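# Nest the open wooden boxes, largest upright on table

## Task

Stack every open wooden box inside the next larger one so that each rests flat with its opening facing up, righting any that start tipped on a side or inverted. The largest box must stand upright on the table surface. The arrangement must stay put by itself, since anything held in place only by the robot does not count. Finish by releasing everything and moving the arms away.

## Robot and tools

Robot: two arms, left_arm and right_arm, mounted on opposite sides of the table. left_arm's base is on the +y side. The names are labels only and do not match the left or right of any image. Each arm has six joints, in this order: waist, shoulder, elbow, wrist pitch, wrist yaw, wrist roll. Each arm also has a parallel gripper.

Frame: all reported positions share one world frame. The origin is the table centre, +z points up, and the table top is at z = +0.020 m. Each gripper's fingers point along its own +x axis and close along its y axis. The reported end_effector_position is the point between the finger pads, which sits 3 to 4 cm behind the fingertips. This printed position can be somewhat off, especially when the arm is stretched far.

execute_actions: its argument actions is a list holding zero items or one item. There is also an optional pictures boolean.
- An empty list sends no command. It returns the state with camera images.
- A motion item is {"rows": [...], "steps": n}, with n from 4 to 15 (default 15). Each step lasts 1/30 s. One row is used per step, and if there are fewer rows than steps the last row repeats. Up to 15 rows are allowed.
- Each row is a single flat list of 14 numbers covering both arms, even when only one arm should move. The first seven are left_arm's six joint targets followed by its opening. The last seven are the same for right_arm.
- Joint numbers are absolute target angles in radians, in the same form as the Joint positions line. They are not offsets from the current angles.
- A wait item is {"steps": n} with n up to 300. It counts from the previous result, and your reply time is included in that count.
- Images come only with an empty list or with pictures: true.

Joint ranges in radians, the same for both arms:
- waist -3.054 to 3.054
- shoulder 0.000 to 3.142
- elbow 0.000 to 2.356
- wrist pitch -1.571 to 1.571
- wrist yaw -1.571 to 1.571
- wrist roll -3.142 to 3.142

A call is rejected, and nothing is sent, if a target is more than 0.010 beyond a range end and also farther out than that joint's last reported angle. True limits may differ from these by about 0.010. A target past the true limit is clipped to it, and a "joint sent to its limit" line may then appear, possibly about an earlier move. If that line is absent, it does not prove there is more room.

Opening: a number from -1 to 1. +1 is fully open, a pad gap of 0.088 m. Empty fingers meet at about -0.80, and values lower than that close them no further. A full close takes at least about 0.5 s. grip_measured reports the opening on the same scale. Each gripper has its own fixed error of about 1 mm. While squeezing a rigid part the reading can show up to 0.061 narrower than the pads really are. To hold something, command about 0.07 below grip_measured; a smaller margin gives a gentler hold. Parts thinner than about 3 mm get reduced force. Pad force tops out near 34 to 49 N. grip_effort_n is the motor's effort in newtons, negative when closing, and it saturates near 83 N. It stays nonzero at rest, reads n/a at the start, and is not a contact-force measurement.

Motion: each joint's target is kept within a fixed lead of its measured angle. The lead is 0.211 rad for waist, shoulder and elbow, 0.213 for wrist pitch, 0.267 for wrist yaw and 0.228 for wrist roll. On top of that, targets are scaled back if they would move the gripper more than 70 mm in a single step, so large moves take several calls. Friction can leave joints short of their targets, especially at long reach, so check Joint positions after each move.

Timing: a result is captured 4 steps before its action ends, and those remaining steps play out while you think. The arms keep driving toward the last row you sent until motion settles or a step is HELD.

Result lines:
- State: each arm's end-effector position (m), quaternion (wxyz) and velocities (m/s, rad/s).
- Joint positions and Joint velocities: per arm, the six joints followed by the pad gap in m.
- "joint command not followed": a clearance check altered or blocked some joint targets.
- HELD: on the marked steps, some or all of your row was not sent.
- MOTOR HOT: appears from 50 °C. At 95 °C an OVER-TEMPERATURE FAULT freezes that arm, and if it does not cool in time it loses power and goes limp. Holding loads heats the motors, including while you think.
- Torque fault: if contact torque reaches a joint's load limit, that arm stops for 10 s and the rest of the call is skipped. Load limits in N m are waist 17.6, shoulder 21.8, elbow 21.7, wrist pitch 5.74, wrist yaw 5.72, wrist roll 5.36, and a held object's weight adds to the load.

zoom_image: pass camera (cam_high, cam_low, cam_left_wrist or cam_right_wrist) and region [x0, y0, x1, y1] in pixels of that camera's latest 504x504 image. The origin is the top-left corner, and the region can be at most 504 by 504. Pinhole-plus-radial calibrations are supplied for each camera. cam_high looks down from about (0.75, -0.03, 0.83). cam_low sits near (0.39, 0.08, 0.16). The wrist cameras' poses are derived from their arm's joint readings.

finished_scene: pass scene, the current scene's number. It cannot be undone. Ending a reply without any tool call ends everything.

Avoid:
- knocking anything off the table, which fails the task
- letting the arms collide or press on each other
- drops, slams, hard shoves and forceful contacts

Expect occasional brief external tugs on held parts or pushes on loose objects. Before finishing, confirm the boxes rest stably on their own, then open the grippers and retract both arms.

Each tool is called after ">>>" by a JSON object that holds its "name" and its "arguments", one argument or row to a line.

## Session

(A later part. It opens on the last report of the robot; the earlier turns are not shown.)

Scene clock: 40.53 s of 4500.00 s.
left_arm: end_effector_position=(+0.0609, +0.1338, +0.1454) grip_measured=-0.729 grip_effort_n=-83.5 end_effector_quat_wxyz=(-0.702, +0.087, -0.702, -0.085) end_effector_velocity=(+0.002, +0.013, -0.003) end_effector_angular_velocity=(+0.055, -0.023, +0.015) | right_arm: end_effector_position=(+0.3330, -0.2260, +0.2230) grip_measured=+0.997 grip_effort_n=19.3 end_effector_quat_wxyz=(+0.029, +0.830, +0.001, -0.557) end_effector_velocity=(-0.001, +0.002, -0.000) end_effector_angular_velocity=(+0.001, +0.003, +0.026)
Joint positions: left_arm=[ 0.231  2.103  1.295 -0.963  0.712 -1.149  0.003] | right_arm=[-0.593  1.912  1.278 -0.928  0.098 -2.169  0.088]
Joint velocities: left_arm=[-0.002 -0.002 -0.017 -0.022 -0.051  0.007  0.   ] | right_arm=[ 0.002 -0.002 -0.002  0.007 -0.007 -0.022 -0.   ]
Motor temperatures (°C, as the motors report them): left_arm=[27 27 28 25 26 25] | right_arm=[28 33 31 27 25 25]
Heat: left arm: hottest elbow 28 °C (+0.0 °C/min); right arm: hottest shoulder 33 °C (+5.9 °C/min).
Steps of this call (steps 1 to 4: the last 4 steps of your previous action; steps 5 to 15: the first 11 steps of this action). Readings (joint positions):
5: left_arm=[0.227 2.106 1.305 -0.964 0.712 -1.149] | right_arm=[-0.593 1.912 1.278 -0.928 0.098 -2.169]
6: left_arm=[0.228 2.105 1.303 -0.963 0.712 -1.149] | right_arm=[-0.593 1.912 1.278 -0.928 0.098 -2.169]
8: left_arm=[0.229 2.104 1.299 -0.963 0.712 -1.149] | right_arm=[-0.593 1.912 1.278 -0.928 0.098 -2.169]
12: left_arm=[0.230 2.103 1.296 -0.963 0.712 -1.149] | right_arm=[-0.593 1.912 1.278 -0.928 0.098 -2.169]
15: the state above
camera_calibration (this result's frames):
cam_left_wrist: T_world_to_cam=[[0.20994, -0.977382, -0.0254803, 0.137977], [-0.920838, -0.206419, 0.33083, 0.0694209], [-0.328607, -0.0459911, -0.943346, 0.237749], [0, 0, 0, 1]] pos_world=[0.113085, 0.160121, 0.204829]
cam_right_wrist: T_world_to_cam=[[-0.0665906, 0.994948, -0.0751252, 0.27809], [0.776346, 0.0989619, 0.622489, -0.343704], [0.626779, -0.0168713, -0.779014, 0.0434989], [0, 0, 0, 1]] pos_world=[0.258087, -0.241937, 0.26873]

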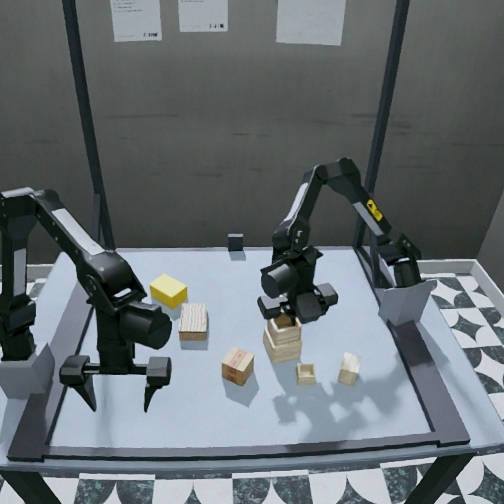

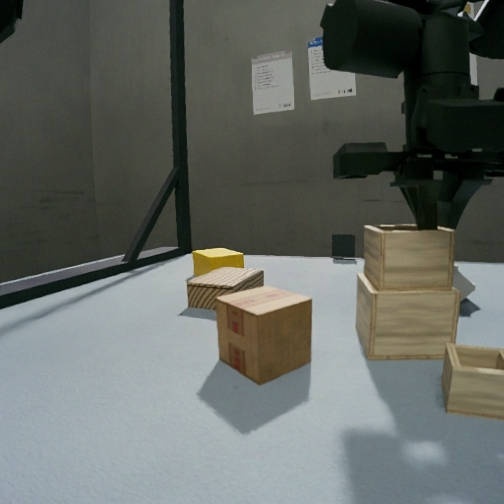

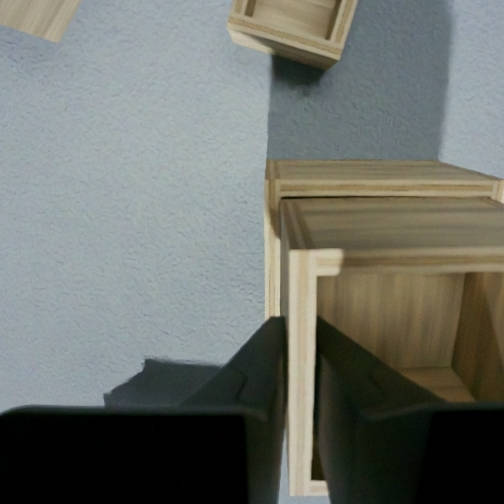

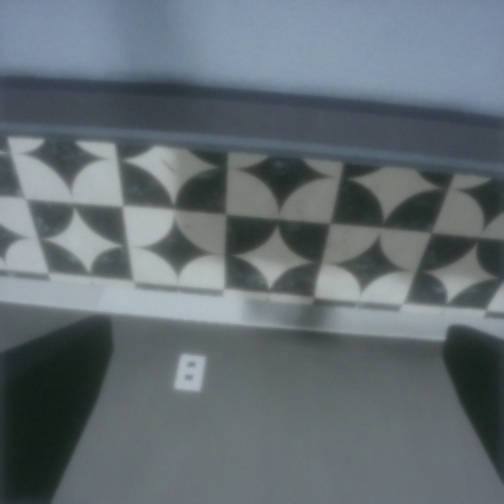

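>>> {"name": "execute_actions", "arguments": {
  "actions": [
    {"rows":[[0.208,2.124,1.266,-0.918,0.712,-1.15,-0.9,-0.593,1.912,1.278,-0.928,0.098,-2.169,1]],"steps":15}
  ],
  "pictures": true
}}

>>> {"name": "zoom_image", "arguments": {
  "camera": "cam_left_wrist",
  "region": [204, 100, 504, 400]
}}

Scene clock: 41.07 s of 4500.00 s.
left_arm: end_effector_position=(+0.0600, +0.1354, +0.1332) grip_measured=-0.729 grip_effort_n=-83.5 end_effector_quat_wxyz=(-0.702, +0.075, -0.704, -0.081) end_effector_velocity=(-0.000, +0.004, -0.000) end_effector_angular_velocity=(+0.010, -0.001, +0.017) | right_arm: end_effector_position=(+0.3330, -0.2260, +0.2230) grip_measured=+0.997 grip_effort_n=18.8 end_effector_quat_wxyz=(+0.029, +0.830, +0.001, -0.557) end_effector_velocity=(-0.001, -0.002, -0.000) end_effector_angular_velocity=(-0.004, +0.010, +0.004)
Joint positions: left_arm=[ 0.207  2.114  1.271 -0.923  0.712 -1.149  0.003] | right_arm=[-0.593  1.912  1.278 -0.928  0.098 -2.169  0.088]
Joint velocities: left_arm=[ 0.002 -0.002 -0.007 -0.007 -0.007 -0.007  0.   ] | right_arm=[-0.002 -0.002 -0.002 -0.007 -0.007 -0.007 -0.   ]
Motor temperatures (°C, as the motors report them): left_arm=[28 27 28 25 26 25] | right_arm=[28 33 31 27 25 25]
Heat: left arm: hottest waist 28 °C (+0.0 °C/min); right arm: hottest shoulder 33 °C (+5.8 °C/min).
Steps of this call (steps 1 to 4: the last 4 steps of your previous action; step 5: the robot went on to your last target; steps 6 to 16: the first 11 steps of this action). Readings (joint positions):
6: left_arm=[0.226 2.103 1.287 -0.961 0.712 -1.149] | right_arm=[-0.593 1.912 1.278 -0.928 0.098 -2.169]
7: left_arm=[0.224 2.103 1.284 -0.951 0.712 -1.149] | right_arm=[-0.593 1.912 1.278 -0.928 0.098 -2.169]
9: left_arm=[0.217 2.106 1.279 -0.937 0.712 -1.149] | right_arm=[-0.593 1.912 1.278 -0.928 0.098 -2.169]
13: left_arm=[0.208 2.113 1.273 -0.926 0.712 -1.149] | right_arm=[-0.593 1.912 1.278 -0.928 0.098 -2.169]
16: the state above
camera_calibration (this result's frames):
cam_left_wrist: T_world_to_cam=[[0.188976, -0.981277, -0.0372053, 0.142776], [-0.924088, -0.190524, 0.331303, 0.0708429], [-0.332189, -0.0282275, -0.942791, 0.223774], [0, 0, 0, 1]] pos_world=[0.112819, 0.159917, 0.192813]
cam_right_wrist: T_world_to_cam=[[-0.0665906, 0.994948, -0.0751252, 0.27809], [0.776346, 0.0989619, 0.622489, -0.343704], [0.626779, -0.0168713, -0.779014, 0.0434989], [0, 0, 0, 1]] pos_world=[0.258087, -0.241937, 0.26873]

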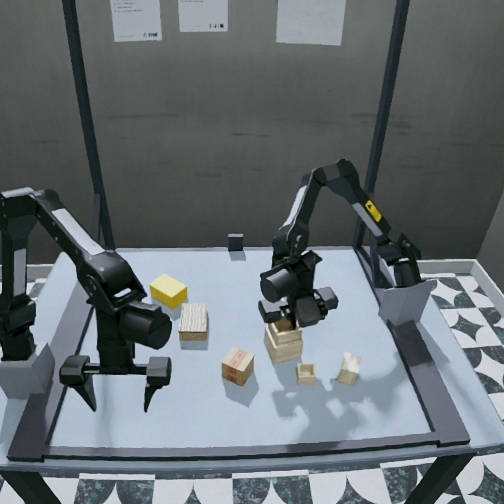

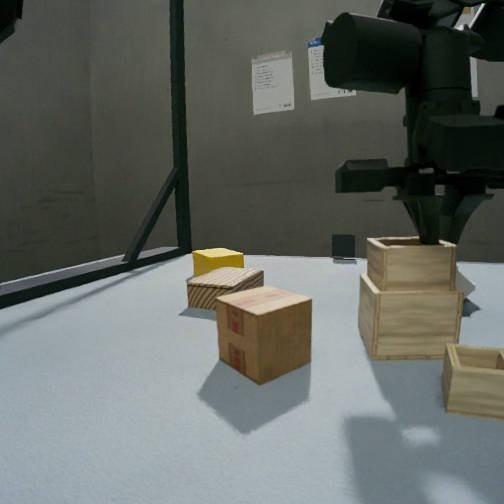

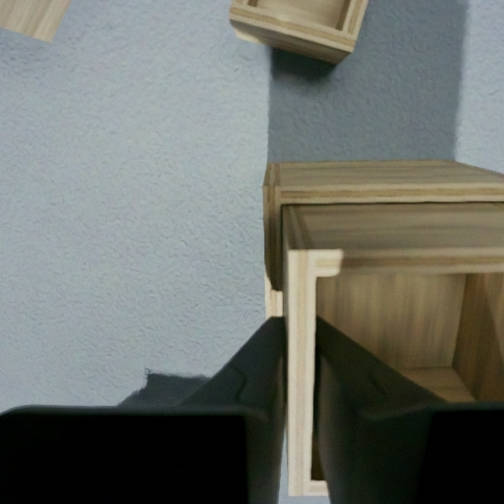

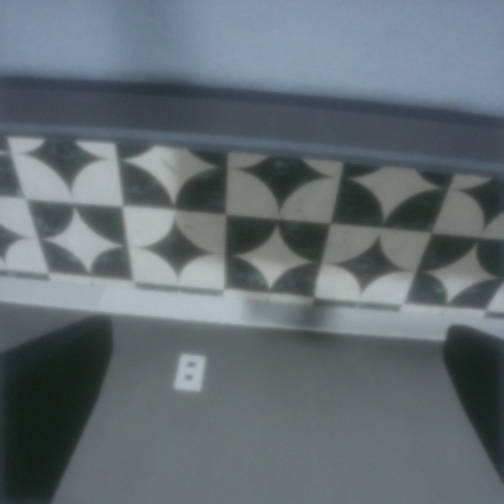

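Region (204, 100, 504, 400) of cam_left_wrist's 504x504 image, scaled by 1.680, with more detail than that image has.

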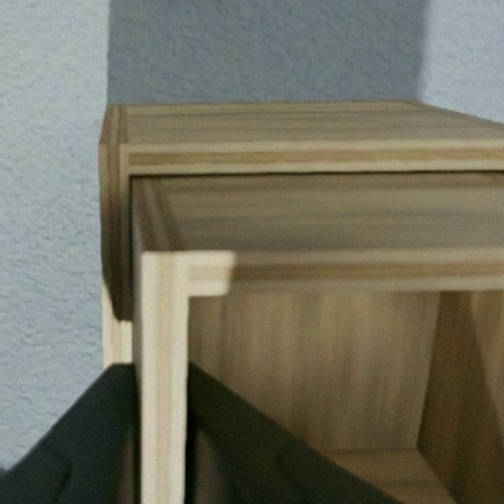

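>>> {"name": "execute_actions", "arguments": {
  "actions": [
    {"rows":[[0.168,2.142,1.24,-0.835,0.716,-1.15,-0.9,-0.593,1.912,1.278,-0.928,0.098,-2.169,1]],"steps":15}
  ],
  "pictures": true
}}

Scene clock: 41.57 s of 4500.00 s.
left_arm: end_effector_position=(+0.0626, +0.1312, +0.1208) grip_measured=-0.729 grip_effort_n=-83.5 end_effector_quat_wxyz=(-0.708, +0.063, -0.701, -0.060) end_effector_velocity=(-0.001, -0.001, -0.000) end_effector_angular_velocity=(+0.001, -0.010, -0.006) | right_arm: end_effector_position=(+0.3330, -0.2260, +0.2230) grip_measured=+0.997 grip_effort_n=19.3 end_effector_quat_wxyz=(+0.029, +0.830, +0.001, -0.557) end_effector_velocity=(-0.000, -0.003, +0.000) end_effector_angular_velocity=(-0.003, +0.010, -0.001)
Joint positions: left_arm=[ 0.182  2.127  1.251 -0.847  0.713 -1.149  0.003] | right_arm=[-0.593  1.912  1.278 -0.928  0.098 -2.169  0.088]
Joint velocities: left_arm=[-0.007 -0.007 -0.002  0.007 -0.007 -0.007 -0.   ] | right_arm=[-0.007 -0.002 -0.002 -0.007 -0.007 -0.007 -0.   ]
Motor temperatures (°C, as the motors report them): left_arm=[28 27 28 25 26 25] | right_arm=[28 33 31 27 25 25]
Heat: left arm: hottest waist 28 °C (+0.0 °C/min); right arm: hottest shoulder 33 °C (+5.8 °C/min).
Steps of this call (steps 1 to 4: the last 4 steps of your previous action; steps 5 to 15: the first 11 steps of this action). Readings (joint positions):
5: left_arm=[0.206 2.116 1.268 -0.913 0.712 -1.149] | right_arm=[-0.593 1.912 1.278 -0.928 0.098 -2.169]
6: left_arm=[0.201 2.117 1.263 -0.893 0.712 -1.149] | right_arm=[-0.593 1.912 1.278 -0.928 0.098 -2.169]
8: left_arm=[0.187 2.124 1.257 -0.867 0.712 -1.149] | right_arm=[-0.593 1.912 1.278 -0.928 0.098 -2.169]
12: left_arm=[0.183 2.127 1.253 -0.849 0.712 -1.149] | right_arm=[-0.593 1.912 1.278 -0.928 0.098 -2.169]
15: the state above
camera_calibration (this result's frames):
cam_left_wrist: T_world_to_cam=[[0.143302, -0.98939, -0.0239331, 0.139993], [-0.935943, -0.143342, 0.321659, 0.072343], [-0.321677, -0.0236945, -0.946553, 0.212086], [0, 0, 0, 1]] pos_world=[0.115871, 0.153902, 0.180831]
cam_right_wrist: T_world_to_cam=[[-0.0665906, 0.994948, -0.0751252, 0.27809], [0.776346, 0.0989619, 0.622489, -0.343704], [0.626779, -0.0168713, -0.779014, 0.0434989], [0, 0, 0, 1]] pos_world=[0.258087, -0.241937, 0.26873]

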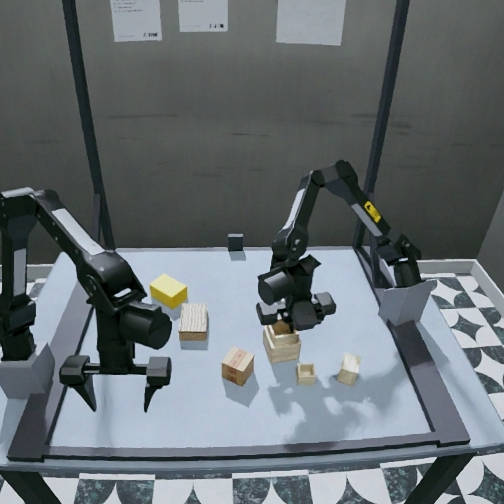

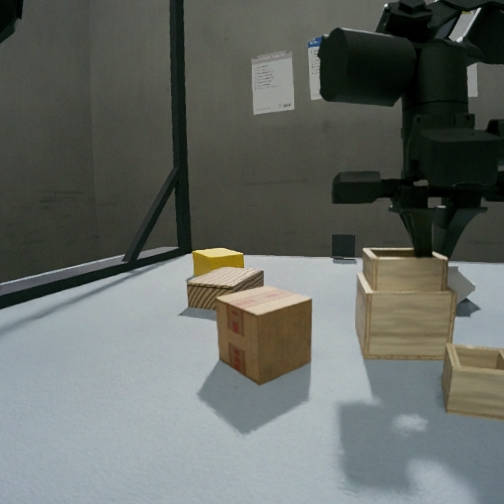

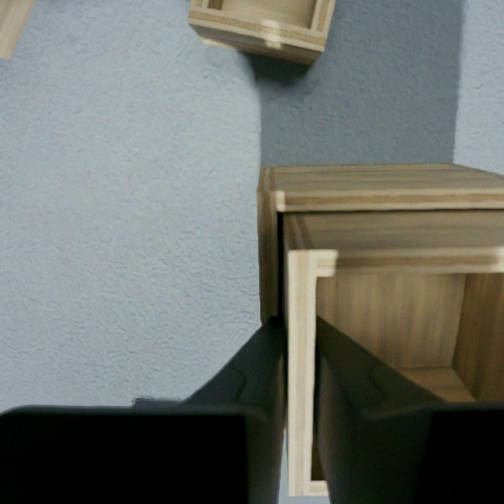

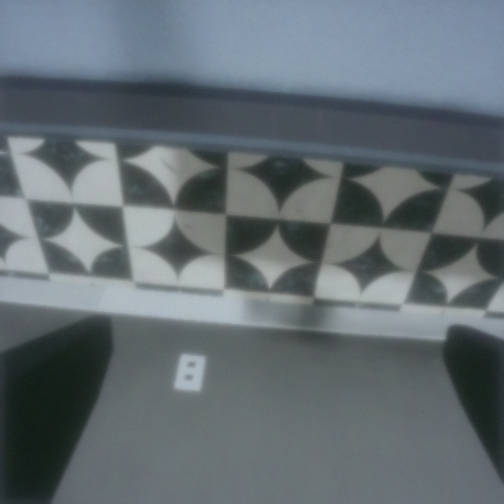

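>>> {"name": "execute_actions", "arguments": {
  "actions": [
    {"rows":[[0.182,2.127,1.251,-0.847,0.713,-1.149,-0.4,-0.593,1.912,1.278,-0.928,0.098,-2.169,1]],"steps":15}
  ]
}}

>>> {"name": "execute_actions", "arguments": {
  "actions": [
    {"rows":[[0.258,2.08,1.305,-1.03,0.704,-1.15,-0.4,-0.593,1.912,1.278,-0.928,0.098,-2.169,1]],"steps":15}
  ],
  "pictures": true
}}

Scene clock: 42.10 s of 4500.00 s.
left_arm: end_effector_position=(+0.0630, +0.1307, +0.1212) grip_measured=-0.432 grip_effort_n=16.5 end_effector_quat_wxyz=(-0.707, +0.065, -0.702, -0.058) end_effector_velocity=(-0.001, +0.002, -0.000) end_effector_angular_velocity=(+0.010, -0.002, +0.010) | right_arm: end_effector_position=(+0.3330, -0.2260, +0.2230) grip_measured=+0.997 grip_effort_n=19.3 end_effector_quat_wxyz=(+0.029, +0.830, +0.001, -0.557) end_effector_velocity=(-0.001, -0.002, -0.000) end_effector_angular_velocity=(-0.004, +0.010, +0.004)
Joint positions: left_arm=[ 0.184  2.127  1.25  -0.843  0.716 -1.149  0.018] | right_arm=[-0.593  1.912  1.278 -0.928  0.098 -2.169  0.088]
Joint velocities: left_arm=[-0.002 -0.002 -0.002 -0.007 -0.007 -0.007  0.011] | right_arm=[-0.002 -0.002 -0.002 -0.007 -0.007 -0.007 -0.   ]
Motor temperatures (°C, as the motors report them): left_arm=[28 27 28 25 26 25] | right_arm=[28 33 31 27 25 25]
Heat: left arm: hottest waist 28 °C (+0.0 °C/min); right arm: hottest shoulder 33 °C (+5.7 °C/min).
Steps of this call (steps 1 to 4: the last 4 steps of your previous action; step 5: the robot went on to your last target; steps 6 to 16: the first 11 steps of this action). Readings (joint positions):
6: left_arm=[0.182 2.127 1.250 -0.845 0.713 -1.149] | right_arm=[-0.593 1.912 1.278 -0.928 0.098 -2.169]
7: left_arm=[0.183 2.127 1.250 -0.844 0.715 -1.149] | right_arm=[-0.593 1.912 1.278 -0.928 0.098 -2.169]
9: left_arm=[0.183 2.127 1.250 -0.841 0.716 -1.149] | right_arm=[-0.593 1.912 1.278 -0.928 0.098 -2.169]
13: left_arm=[0.184 2.127 1.250 -0.842 0.716 -1.149] | right_arm=[-0.593 1.912 1.278 -0.928 0.098 -2.169]
16: the state above

Scene clock: 42.60 s of 4500.00 s.
left_arm: end_effector_position=(+0.0589, +0.1411, +0.1539) grip_measured=-0.404 grip_effort_n=15.6 end_effector_quat_wxyz=(-0.696, +0.097, -0.704, -0.104) end_effector_velocity=(-0.009, +0.009, +0.002) end_effector_angular_velocity=(+0.048, +0.030, +0.037) | right_arm: end_effector_position=(+0.3330, -0.2260, +0.2230) grip_measured=+0.997 grip_effort_n=19.3 end_effector_quat_wxyz=(+0.029, +0.830, +0.001, -0.557) end_effector_velocity=(-0.001, -0.002, -0.000) end_effector_angular_velocity=(+0.001, +0.010, -0.010)
Joint positions: left_arm=[ 0.254  2.091  1.297 -1.017  0.709 -1.149  0.019] | right_arm=[-0.593  1.912  1.278 -0.928  0.098 -2.169  0.088]
Joint velocities: left_arm=[-0.002 -0.002  0.007 -0.081 -0.007  0.007  0.   ] | right_arm=[-0.002 -0.002 -0.002 -0.007 -0.007  0.007 -0.   ]
Motor temperatures (°C, as the motors report them): left_arm=[28 27 28 25 26 25] | right_arm=[28 33 31 27 25 25]
Heat: left arm: hottest waist 28 °C (+0.0 °C/min); right arm: hottest shoulder 33 °C (+5.6 °C/min).
Steps of this call (steps 1 to 4: the last 4 steps of your previous action; steps 5 to 15: the first 11 steps of this action). Readings (joint positions):
5: left_arm=[0.186 2.125 1.256 -0.860 0.716 -1.149] | right_arm=[-0.593 1.912 1.278 -0.928 0.098 -2.169]
6: left_arm=[0.194 2.124 1.266 -0.906 0.716 -1.149] | right_arm=[-0.593 1.912 1.278 -0.928 0.098 -2.169]
8: left_arm=[0.218 2.114 1.274 -0.962 0.711 -1.149] | right_arm=[-0.593 1.912 1.278 -0.928 0.098 -2.169]
12: left_arm=[0.251 2.096 1.293 -1.004 0.709 -1.149] | right_arm=[-0.593 1.912 1.278 -0.928 0.098 -2.169]
15: the state above
camera_calibration (this result's frames):
cam_left_wrist: T_world_to_cam=[[0.251863, -0.966953, -0.0395725, 0.143998], [-0.90696, -0.250107, 0.338925, 0.0702967], [-0.337622, -0.0494721, -0.939981, 0.245959], [0, 0, 0, 1]] pos_world=[0.11053, 0.16899, 0.21307]
cam_right_wrist: T_world_to_cam=[[-0.0665906, 0.994948, -0.0751252, 0.27809], [0.776346, 0.0989619, 0.622489, -0.343704], [0.626779, -0.0168713, -0.779014, 0.0434989], [0, 0, 0, 1]] pos_world=[0.258087, -0.241937, 0.26873]

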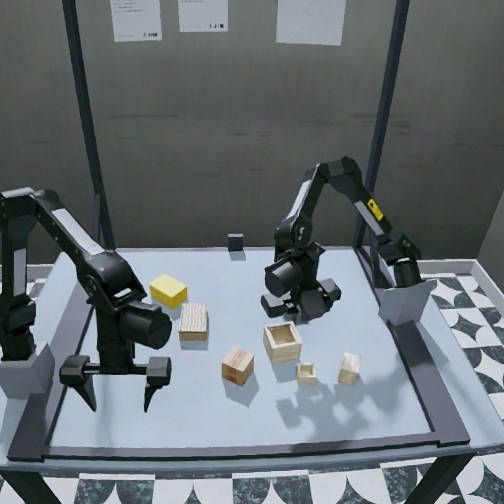

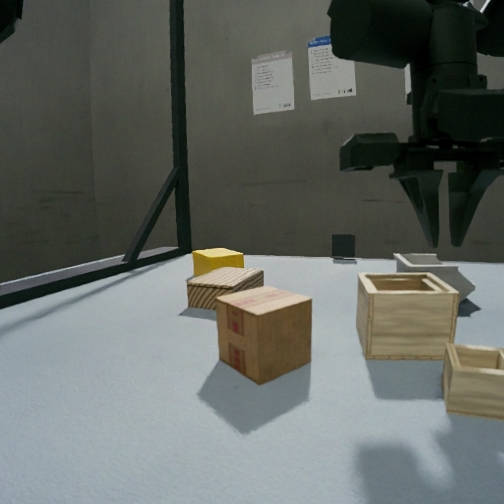

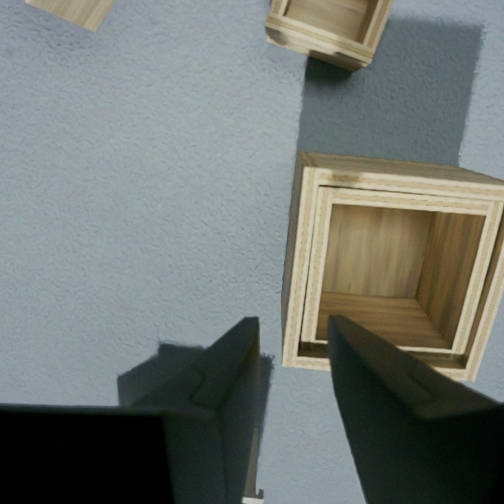

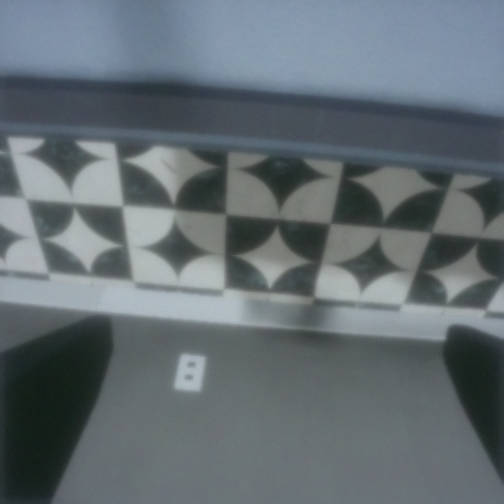

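>>> {"name": "execute_actions", "arguments": {
  "actions": [
    {"rows":[[0.45,1.9,1.1,-1.15,0.62,-0.8,-0.4,-0.593,1.912,1.278,-0.928,0.098,-2.169,1]],"steps":15}
  ]
}}

>>> {"name": "execute_actions", "arguments": {
  "actions": [
    {"rows":[[0.702,1.953,0.96,-1.104,0.536,-0.42,-0.4,-0.593,1.912,1.278,-0.928,0.098,-2.169,1]],"steps":15}
  ]
}}

>>> {"name": "execute_actions", "arguments": {
  "actions": [
    {"rows":[[0.702,1.953,0.96,-1.104,0.536,-0.42,-0.4,-0.593,1.912,1.278,-0.928,0.098,-2.169,1]],"steps":8}
  ],
  "pictures": true
}}

Scene clock: 43.63 s of 4500.00 s.
left_arm: end_effector_position=(+0.0533, +0.2119, +0.1961) grip_measured=-0.403 grip_effort_n=15.1 end_effector_quat_wxyz=(+0.708, -0.061, +0.700, +0.073) end_effector_velocity=(-0.019, +0.042, -0.015) end_effector_angular_velocity=(+0.115, +0.047, -0.147) | right_arm: end_effector_position=(+0.3330, -0.2260, +0.2230) grip_measured=+0.997 grip_effort_n=19.8 end_effector_quat_wxyz=(+0.029, +0.830, +0.001, -0.557) end_effector_velocity=(+0.000, -0.003, -0.002) end_effector_angular_velocity=(-0.007, +0.013, -0.002)
Joint positions: left_arm=[ 0.442  1.919  1.118 -1.141  0.629 -0.832  0.019] | right_arm=[-0.593  1.912  1.278 -0.928  0.098 -2.169  0.088]
Joint velocities: left_arm=[ 0.002 -0.046 -0.125 -0.051 -0.066  0.227 -0.   ] | right_arm=[-0.007  0.002 -0.002 -0.007 -0.007 -0.007  0.   ]
Motor temperatures (°C, as the motors report them): left_arm=[28 28 29 25 26 25] | right_arm=[28 33 31 27 25 25]
Heat: left arm: hottest elbow 29 °C (+1.4 °C/min); right arm: hottest shoulder 33 °C (+5.5 °C/min).
Steps of this call (steps 1 to 4: the last 4 steps of your previous action; steps 5 to 20: the robot went on to your last target; steps 21 to 31: the first 11 steps of this action). Readings (joint positions):
21: left_arm=[0.257 2.081 1.286 -1.029 0.706 -1.128] | right_arm=[-0.593 1.912 1.278 -0.928 0.098 -2.169]
22: left_arm=[0.276 2.058 1.258 -1.046 0.691 -1.084] | right_arm=[-0.593 1.912 1.278 -0.928 0.098 -2.169]
24: left_arm=[0.344 1.997 1.191 -1.104 0.661 -0.994] | right_arm=[-0.593 1.912 1.278 -0.928 0.098 -2.169]
28: left_arm=[0.437 1.931 1.135 -1.131 0.633 -0.867] | right_arm=[-0.593 1.912 1.278 -0.928 0.098 -2.169]
31: the state above

Scene clock: 44.13 s of 4500.00 s.
left_arm: end_effector_position=(+0.0829, +0.2848, +0.2011) grip_measured=-0.403 grip_effort_n=15.1 end_effector_quat_wxyz=(+0.709, -0.028, +0.704, +0.025) end_effector_velocity=(-0.001, +0.017, -0.004) end_effector_angular_velocity=(+0.026, +0.003, -0.216) | right_arm: end_effector_position=(+0.3330, -0.2260, +0.2230) grip_measured=+0.997 grip_effort_n=18.8 end_effector_quat_wxyz=(+0.029, +0.830, +0.001, -0.557) end_effector_velocity=(-0.003, -0.006, -0.002) end_effector_angular_velocity=(-0.020, +0.021, -0.001)
Joint positions: left_arm=[ 0.687  1.945  0.973 -1.108  0.545 -0.456  0.019] | right_arm=[-0.593  1.912  1.278 -0.928  0.098 -2.169  0.088]
Joint velocities: left_arm=[ 0.032 -0.002 -0.042  0.007 -0.037  0.256 -0.001] | right_arm=[-0.002 -0.002 -0.007 -0.022 -0.007 -0.007 -0.   ]
Motor temperatures (°C, as the motors report them): left_arm=[28 28 29 25 26 25] | right_arm=[28 33 31 27 25 25]
Heat: left arm: hottest elbow 29 °C (+1.4 °C/min); right arm: hottest shoulder 33 °C (+5.4 °C/min).
Steps of this call (steps 1 to 4: the last 4 steps of your previous action; steps 5 to 15: the first 11 steps of this action). Readings (joint positions):
5: left_arm=[0.448 1.915 1.098 -1.141 0.624 -0.788] | right_arm=[-0.593 1.912 1.278 -0.928 0.098 -2.169]
6: left_arm=[0.475 1.914 1.076 -1.129 0.611 -0.736] | right_arm=[-0.593 1.912 1.278 -0.928 0.098 -2.169]
8: left_arm=[0.565 1.923 1.029 -1.124 0.574 -0.641] | right_arm=[-0.593 1.912 1.278 -0.928 0.098 -2.169]
12: left_arm=[0.677 1.945 0.980 -1.112 0.547 -0.498] | right_arm=[-0.593 1.912 1.278 -0.928 0.098 -2.169]
15: the state above

Scene clock: 44.40 s of 4500.00 s.
left_arm: end_effector_position=(+0.0834, +0.2878, +0.2010) grip_measured=-0.403 grip_effort_n=15.1 end_effector_quat_wxyz=(+0.710, -0.021, +0.704, +0.018) end_effector_velocity=(+0.002, +0.004, +0.001) end_effector_angular_velocity=(-0.004, -0.009, -0.010) | right_arm: end_effector_position=(+0.3330, -0.2260, +0.2230) grip_measured=+0.997 grip_effort_n=19.3 end_effector_quat_wxyz=(+0.029, +0.830, +0.001, -0.557) end_effector_velocity=(+0.000, -0.003, -0.002) end_effector_angular_velocity=(-0.013, +0.013, +0.012)
Joint positions: left_arm=[ 0.696  1.945  0.967 -1.106  0.54  -0.427  0.019] | right_arm=[-0.593  1.912  1.278 -0.928  0.098 -2.169  0.088]
Joint velocities: left_arm=[ 0.017 -0.002 -0.007  0.007 -0.007  0.022 -0.   ] | right_arm=[-0.007  0.002 -0.002 -0.007 -0.007 -0.022  0.   ]
Motor temperatures (°C, as the motors report them): left_arm=[28 27 29 25 26 25] | right_arm=[28 33 31 27 25 25]
Heat: left arm: hottest elbow 29 °C (+1.4 °C/min); right arm: hottest shoulder 33 °C (+5.4 °C/min).
Steps of this call (steps 1 to 4: the last 4 steps of your previous action; steps 5 to 8: the first 4 steps of this action). Readings (joint positions):
5: left_arm=[0.694 1.945 0.968 -1.107 0.541 -0.431] | right_arm=[-0.593 1.912 1.278 -0.928 0.098 -2.169]
6: left_arm=[0.695 1.945 0.967 -1.106 0.541 -0.429] | right_arm=[-0.593 1.912 1.278 -0.928 0.098 -2.169]
8: the state above
camera_calibration (this result's frames):
cam_left_wrist: T_world_to_cam=[[0.0249081, -0.999401, -0.0240065, 0.306635], [-0.946028, -0.0313263, 0.322566, 0.0568052], [-0.323125, 0.0146764, -0.946242, 0.287381], [0, 0, 0, 1]] pos_world=[0.138962, 0.304014, 0.26097]
cam_right_wrist: T_world_to_cam=[[-0.0665906, 0.994948, -0.0751252, 0.27809], [0.776346, 0.0989619, 0.622489, -0.343704], [0.626779, -0.0168713, -0.779014, 0.0434989], [0, 0, 0, 1]] pos_world=[0.258087, -0.241937, 0.26873]

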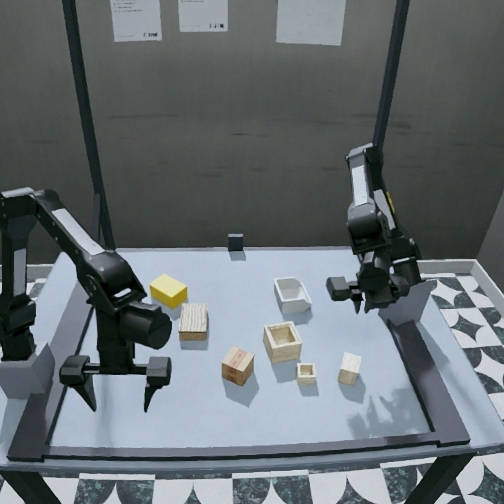

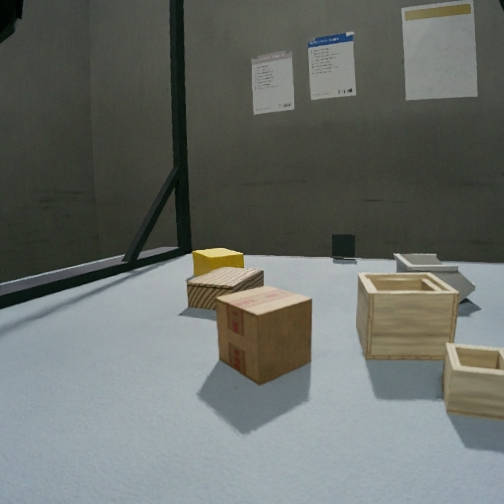

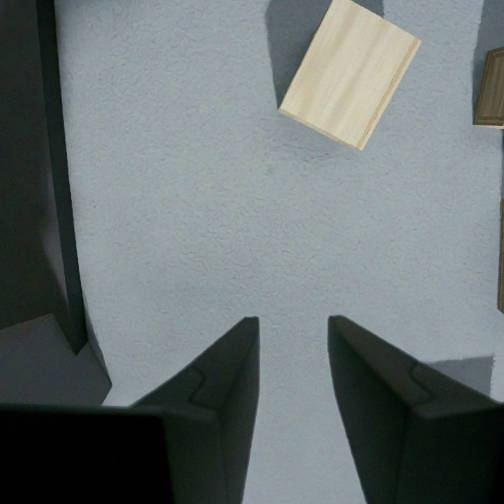

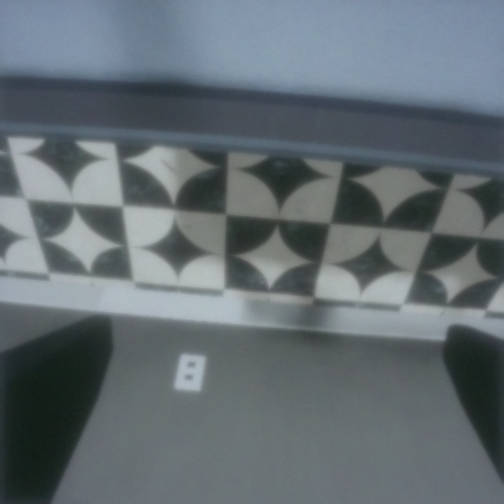

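>>> {"name": "zoom_image", "arguments": {
  "camera": "cam_high",
  "region": [250, 310, 390, 410]
}}

Region (250, 310, 390, 410) of cam_high's 504x504 image, scaled by 3.600, with more detail than that image has; it fills the top 360 rows of this view, and the rest is white.

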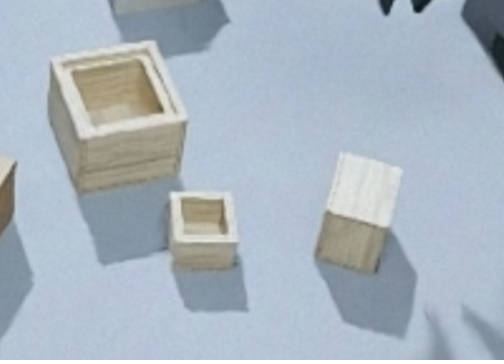

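>>> {"name": "execute_actions", "arguments": {
  "actions": [
    {"rows":[[0.65,2.15,1.05,-1.0,0.56,-1.1,1,-0.593,1.912,1.278,-0.928,0.098,-2.169,1]],"steps":15}
  ]
}}

>>> {"name": "execute_actions", "arguments": {
  "actions": [
    {"rows":[[0.618,2.289,1.1035,-0.866,0.5765,-1.55,1,-0.593,1.912,1.278,-0.928,0.098,-2.169,1]],"steps":15}
  ]
}}

>>> {"name": "execute_actions", "arguments": {
  "actions": [
    {"rows":[[0.618,2.289,1.1035,-0.866,0.5765,-1.55,1,-0.593,1.912,1.278,-0.928,0.098,-2.169,1]],"steps":8}
  ],
  "pictures": true
}}

Scene clock: 46.37 s of 4500.00 s.
left_arm: end_effector_position=(+0.1167, +0.2789, +0.1721) grip_measured=+0.795 grip_effort_n=-9.1 end_effector_quat_wxyz=(-0.675, +0.181, -0.688, -0.196) end_effector_velocity=(+0.020, -0.016, +0.006) end_effector_angular_velocity=(+0.008, -0.064, +1.288) | right_arm: end_effector_position=(+0.3330, -0.2260, +0.2230) grip_measured=+0.997 grip_effort_n=19.8 end_effector_quat_wxyz=(+0.029, +0.830, +0.001, -0.557) end_effector_velocity=(+0.002, +0.001, +0.002) end_effector_angular_velocity=(+0.013, +0.000, +0.004)
Joint positions: left_arm=[ 0.653  2.133  1.036 -1.007  0.555 -0.933  0.078] | right_arm=[-0.593  1.912  1.278 -0.928  0.098 -2.169  0.088]
Joint velocities: left_arm=[-0.007  0.037  0.076  0.022  0.007 -1.326  0.164] | right_arm=[-0.007 -0.002  0.002  0.007 -0.007 -0.007 -0.   ]
Motor temperatures (°C, as the motors report them): left_arm=[28 27 29 25 26 25] | right_arm=[28 33 31 27 25 25]
Heat: left arm: hottest elbow 29 °C (+1.3 °C/min); right arm: hottest shoulder 33 °C (+5.2 °C/min).
Steps of this call (steps 1 to 4: the last 4 steps of your previous action; steps 5 to 15: the robot went on to your last target; steps 16 to 48: nothing new was sent; steps 49 to 59: the first 11 steps of this action). Readings (joint positions):
49: left_arm=[0.696 1.960 0.970 -1.103 0.540 -0.446] | right_arm=[-0.593 1.912 1.278 -0.928 0.098 -2.169]
50: left_arm=[0.690 1.990 0.985 -1.085 0.542 -0.499] | right_arm=[-0.593 1.912 1.278 -0.928 0.098 -2.169]
52: left_arm=[0.672 2.064 1.017 -1.029 0.547 -0.595] | right_arm=[-0.593 1.912 1.278 -0.928 0.098 -2.169]
56: left_arm=[0.654 2.124 1.027 -1.016 0.553 -0.790] | right_arm=[-0.593 1.912 1.278 -0.928 0.098 -2.169]
59: the state above

Scene clock: 46.87 s of 4500.00 s.
left_arm: end_effector_position=(+0.1508, +0.2689, +0.1458) grip_measured=+1.000 grip_effort_n=15.6 end_effector_quat_wxyz=(-0.614, +0.351, -0.612, -0.355) end_effector_velocity=(+0.020, -0.012, +0.004) end_effector_angular_velocity=(-0.021, -0.066, +0.430) | right_arm: end_effector_position=(+0.3330, -0.2260, +0.2230) grip_measured=+0.997 grip_effort_n=19.8 end_effector_quat_wxyz=(+0.029, +0.830, +0.001, -0.557) end_effector_velocity=(-0.002, -0.002, +0.001) end_effector_angular_velocity=(-0.000, +0.008, +0.005)
Joint positions: left_arm=[ 0.62   2.273  1.092 -0.875  0.572 -1.488  0.088] | right_arm=[-0.593  1.912  1.278 -0.928  0.098 -2.169  0.088]
Joint velocities: left_arm=[-0.002  0.017  0.046  0.051 -0.007 -0.476  0.   ] | right_arm=[-0.002 -0.007 -0.002 -0.007 -0.007 -0.007 -0.   ]
Motor temperatures (°C, as the motors report them): left_arm=[28 27 29 25 26 25] | right_arm=[28 33 31 27 25 25]
Heat: left arm: hottest elbow 29 °C (+1.3 °C/min); right arm: hottest shoulder 33 °C (+5.1 °C/min).
Steps of this call (steps 1 to 4: the last 4 steps of your previous action; steps 5 to 15: the first 11 steps of this action). Readings (joint positions):
5: left_arm=[0.651 2.150 1.044 -0.996 0.557 -1.076] | right_arm=[-0.593 1.912 1.278 -0.928 0.098 -2.169]
6: left_arm=[0.646 2.171 1.055 -0.967 0.562 -1.129] | right_arm=[-0.593 1.912 1.278 -0.928 0.098 -2.169]
8: left_arm=[0.633 2.225 1.081 -0.908 0.566 -1.224] | right_arm=[-0.593 1.912 1.278 -0.928 0.098 -2.169]
12: left_arm=[0.621 2.267 1.087 -0.885 0.570 -1.414] | right_arm=[-0.593 1.912 1.278 -0.928 0.098 -2.169]
15: the state above

Scene clock: 47.13 s of 4500.00 s.
left_arm: end_effector_position=(+0.1528, +0.2682, +0.1451) grip_measured=+1.000 grip_effort_n=15.1 end_effector_quat_wxyz=(-0.605, +0.367, -0.603, -0.368) end_effector_velocity=(-0.002, +0.002, -0.002) end_effector_angular_velocity=(+0.015, +0.008, +0.052) | right_arm: end_effector_position=(+0.3330, -0.2260, +0.2230) grip_measured=+0.997 grip_effort_n=18.8 end_effector_quat_wxyz=(+0.029, +0.830, +0.001, -0.557) end_effector_velocity=(-0.000, -0.003, +0.000) end_effector_angular_velocity=(-0.003, +0.010, -0.001)
Joint positions: left_arm=[ 0.619  2.279  1.096 -0.869  0.572 -1.54   0.088] | right_arm=[-0.593  1.912  1.278 -0.928  0.098 -2.169  0.088]
Joint velocities: left_arm=[-0.007  0.002 -0.002 -0.007 -0.007 -0.051  0.   ] | right_arm=[-0.007 -0.002 -0.002 -0.007 -0.007 -0.007 -0.   ]
Motor temperatures (°C, as the motors report them): left_arm=[28 27 29 25 26 25] | right_arm=[28 33 31 27 25 25]
Heat: left arm: hottest elbow 29 °C (+1.3 °C/min); right arm: hottest shoulder 33 °C (+5.1 °C/min).
Steps of this call (steps 1 to 4: the last 4 steps of your previous action; steps 5 to 8: the first 4 steps of this action). Readings (joint positions):
5: left_arm=[0.619 2.277 1.096 -0.870 0.572 -1.532] | right_arm=[-0.593 1.912 1.278 -0.928 0.098 -2.169]
6: left_arm=[0.619 2.278 1.096 -0.869 0.572 -1.535] | right_arm=[-0.593 1.912 1.278 -0.928 0.098 -2.169]
8: the state above
camera_calibration (this result's frames):
cam_left_wrist: T_world_to_cam=[[0.873748, -0.485576, -0.0279472, 0.0170961], [-0.451253, -0.830746, 0.325931, 0.278208], [-0.181481, -0.27217, -0.94498, 0.312312], [0, 0, 0, 1]] pos_world=[0.167283, 0.324424, 0.20493]
cam_right_wrist: T_world_to_cam=[[-0.0665906, 0.994948, -0.0751252, 0.27809], [0.776346, 0.0989619, 0.622489, -0.343704], [0.626779, -0.0168713, -0.779014, 0.0434989], [0, 0, 0, 1]] pos_world=[0.258087, -0.241937, 0.26873]

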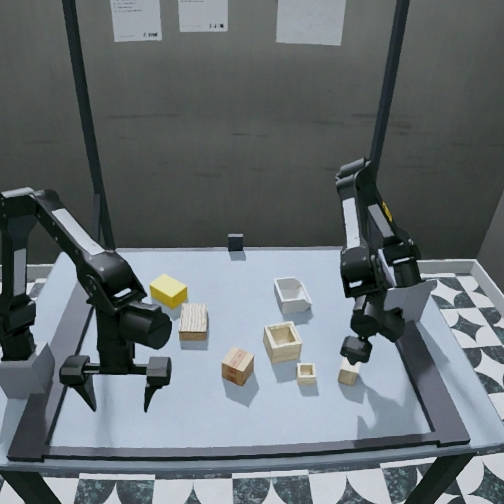

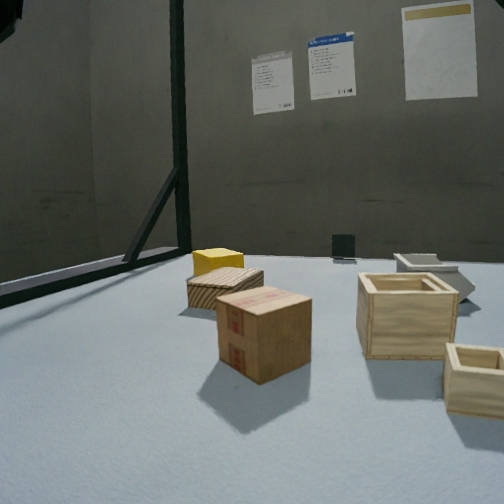

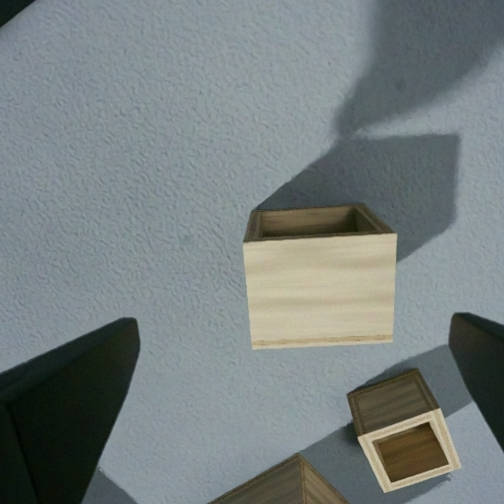

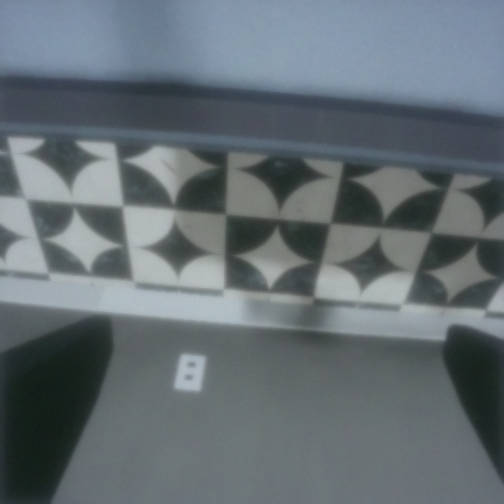

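>>> {"name": "execute_actions", "arguments": {
  "actions": [
    {"rows":[[0.54,2.376,1.075,-0.70,0.61,-1.63,1,-0.593,1.912,1.278,-0.928,0.098,-2.169,1]],"steps":15}
  ]
}}

>>> {"name": "execute_actions", "arguments": {
  "actions": [
    {"rows":[[0.48,2.43,1.025,-0.56,0.635,-1.70,1,-0.593,1.912,1.278,-0.928,0.098,-2.169,1]],"steps":15}
  ],
  "pictures": true
}}

Scene clock: 47.90 s of 4500.00 s.
left_arm: end_effector_position=(+0.1630, +0.2586, +0.1082) grip_measured=+1.000 grip_effort_n=15.6 end_effector_quat_wxyz=(-0.609, +0.367, -0.602, -0.364) end_effector_velocity=(+0.007, -0.010, -0.001) end_effector_angular_velocity=(-0.042, -0.034, -0.007) | right_arm: end_effector_position=(+0.3330, -0.2260, +0.2230) grip_measured=+0.997 grip_effort_n=19.8 end_effector_quat_wxyz=(+0.029, +0.830, +0.001, -0.557) end_effector_velocity=(+0.001, +0.001, -0.001) end_effector_angular_velocity=(+0.004, +0.005, +0.006)
Joint positions: left_arm=[ 0.541  2.363  1.079 -0.711  0.604 -1.622  0.088] | right_arm=[-0.593  1.912  1.278 -0.928  0.098 -2.169  0.088]
Joint velocities: left_arm=[-0.007 -0.002 -0.002  0.066  0.022 -0.037  0.   ] | right_arm=[-0.002  0.002 -0.002  0.007 -0.007 -0.007 -0.   ]
Motor temperatures (°C, as the motors report them): left_arm=[28 27 29 25 26 25] | right_arm=[28 33 31 27 25 25]
Heat: left arm: hottest elbow 29 °C (+1.3 °C/min); right arm: hottest shoulder 33 °C (+5.0 °C/min).
Steps of this call (steps 1 to 4: the last 4 steps of your previous action; steps 5 to 12: the robot went on to your last target; steps 13 to 23: the first 11 steps of this action). Readings (joint positions):
13: left_arm=[0.617 2.286 1.094 -0.856 0.575 -1.557] | right_arm=[-0.593 1.912 1.278 -0.928 0.098 -2.169]
14: left_arm=[0.607 2.297 1.093 -0.815 0.583 -1.575] | right_arm=[-0.593 1.912 1.278 -0.928 0.098 -2.169]
16: left_arm=[0.576 2.329 1.092 -0.758 0.593 -1.596] | right_arm=[-0.593 1.912 1.278 -0.928 0.098 -2.169]
20: left_arm=[0.543 2.361 1.080 -0.724 0.602 -1.617] | right_arm=[-0.593 1.912 1.278 -0.928 0.098 -2.169]
23: the state above

Scene clock: 48.40 s of 4500.00 s.
left_arm: end_effector_position=(+0.1626, +0.2592, +0.0764) grip_measured=+1.000 grip_effort_n=15.6 end_effector_quat_wxyz=(-0.607, +0.368, -0.602, -0.365) end_effector_velocity=(+0.012, -0.009, -0.002) end_effector_angular_velocity=(-0.044, -0.052, -0.016) | right_arm: end_effector_position=(+0.3330, -0.2260, +0.2230) grip_measured=+0.997 grip_effort_n=18.8 end_effector_quat_wxyz=(+0.029, +0.830, +0.001, -0.557) end_effector_velocity=(-0.005, -0.005, -0.003) end_effector_angular_velocity=(-0.019, +0.033, +0.015)
Joint positions: left_arm=[ 0.481  2.42   1.031 -0.569  0.63  -1.693  0.088] | right_arm=[-0.593  1.912  1.278 -0.928  0.098 -2.169  0.088]
Joint velocities: left_arm=[-0.002  0.002 -0.007  0.095  0.007 -0.037  0.   ] | right_arm=[-0.002 -0.002 -0.007 -0.022 -0.022 -0.022 -0.   ]
Motor temperatures (°C, as the motors report them): left_arm=[28 27 29 25 26 25] | right_arm=[28 33 31 27 25 25]
Heat: left arm: hottest elbow 29 °C (+1.2 °C/min); right arm: hottest shoulder 33 °C (+5.0 °C/min).
Steps of this call (steps 1 to 4: the last 4 steps of your previous action; steps 5 to 15: the first 11 steps of this action). Readings (joint positions):
5: left_arm=[0.540 2.369 1.074 -0.690 0.608 -1.635] | right_arm=[-0.593 1.912 1.278 -0.928 0.098 -2.169]
6: left_arm=[0.532 2.375 1.066 -0.654 0.614 -1.650] | right_arm=[-0.593 1.912 1.278 -0.928 0.098 -2.169]
8: left_arm=[0.508 2.395 1.054 -0.613 0.622 -1.670] | right_arm=[-0.593 1.912 1.278 -0.928 0.098 -2.169]
12: left_arm=[0.482 2.418 1.033 -0.582 0.628 -1.688] | right_arm=[-0.593 1.912 1.278 -0.928 0.098 -2.169]
15: the state above
camera_calibration (this result's frames):
cam_left_wrist: T_world_to_cam=[[0.871959, -0.489117, -0.0212553, 0.00287401], [-0.456605, -0.82813, 0.325134, 0.297889], [-0.176631, -0.273798, -0.945429, 0.246361], [0, 0, 0, 1]] pos_world=[0.177027, 0.31555, 0.136124]
cam_right_wrist: T_world_to_cam=[[-0.0665906, 0.994948, -0.0751252, 0.27809], [0.776346, 0.0989619, 0.622489, -0.343704], [0.626779, -0.0168713, -0.779014, 0.0434989], [0, 0, 0, 1]] pos_world=[0.258087, -0.241937, 0.26873]

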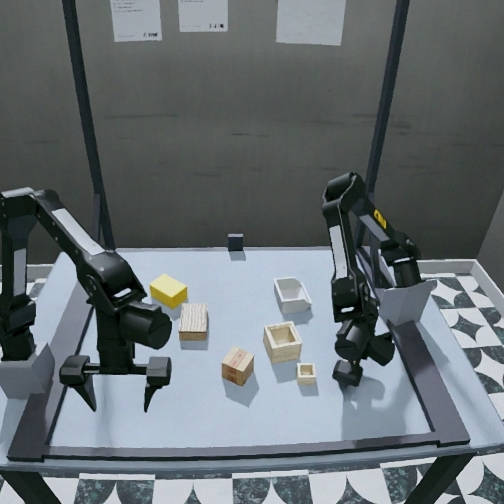

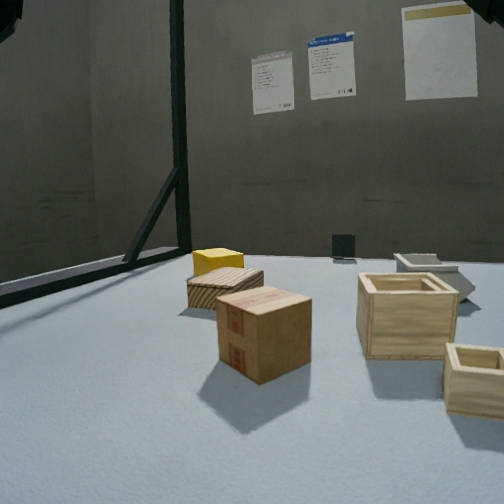

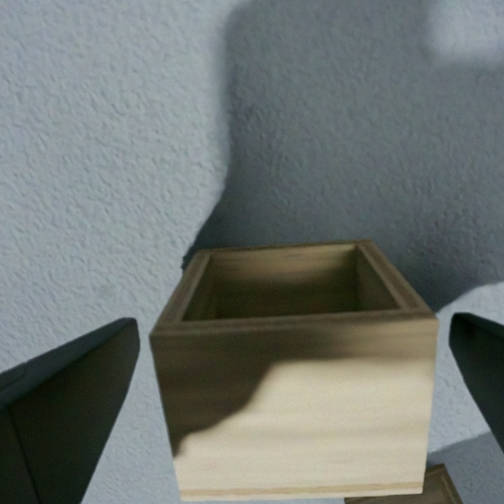

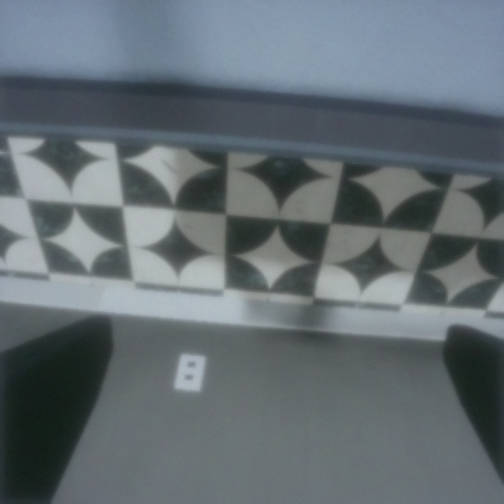

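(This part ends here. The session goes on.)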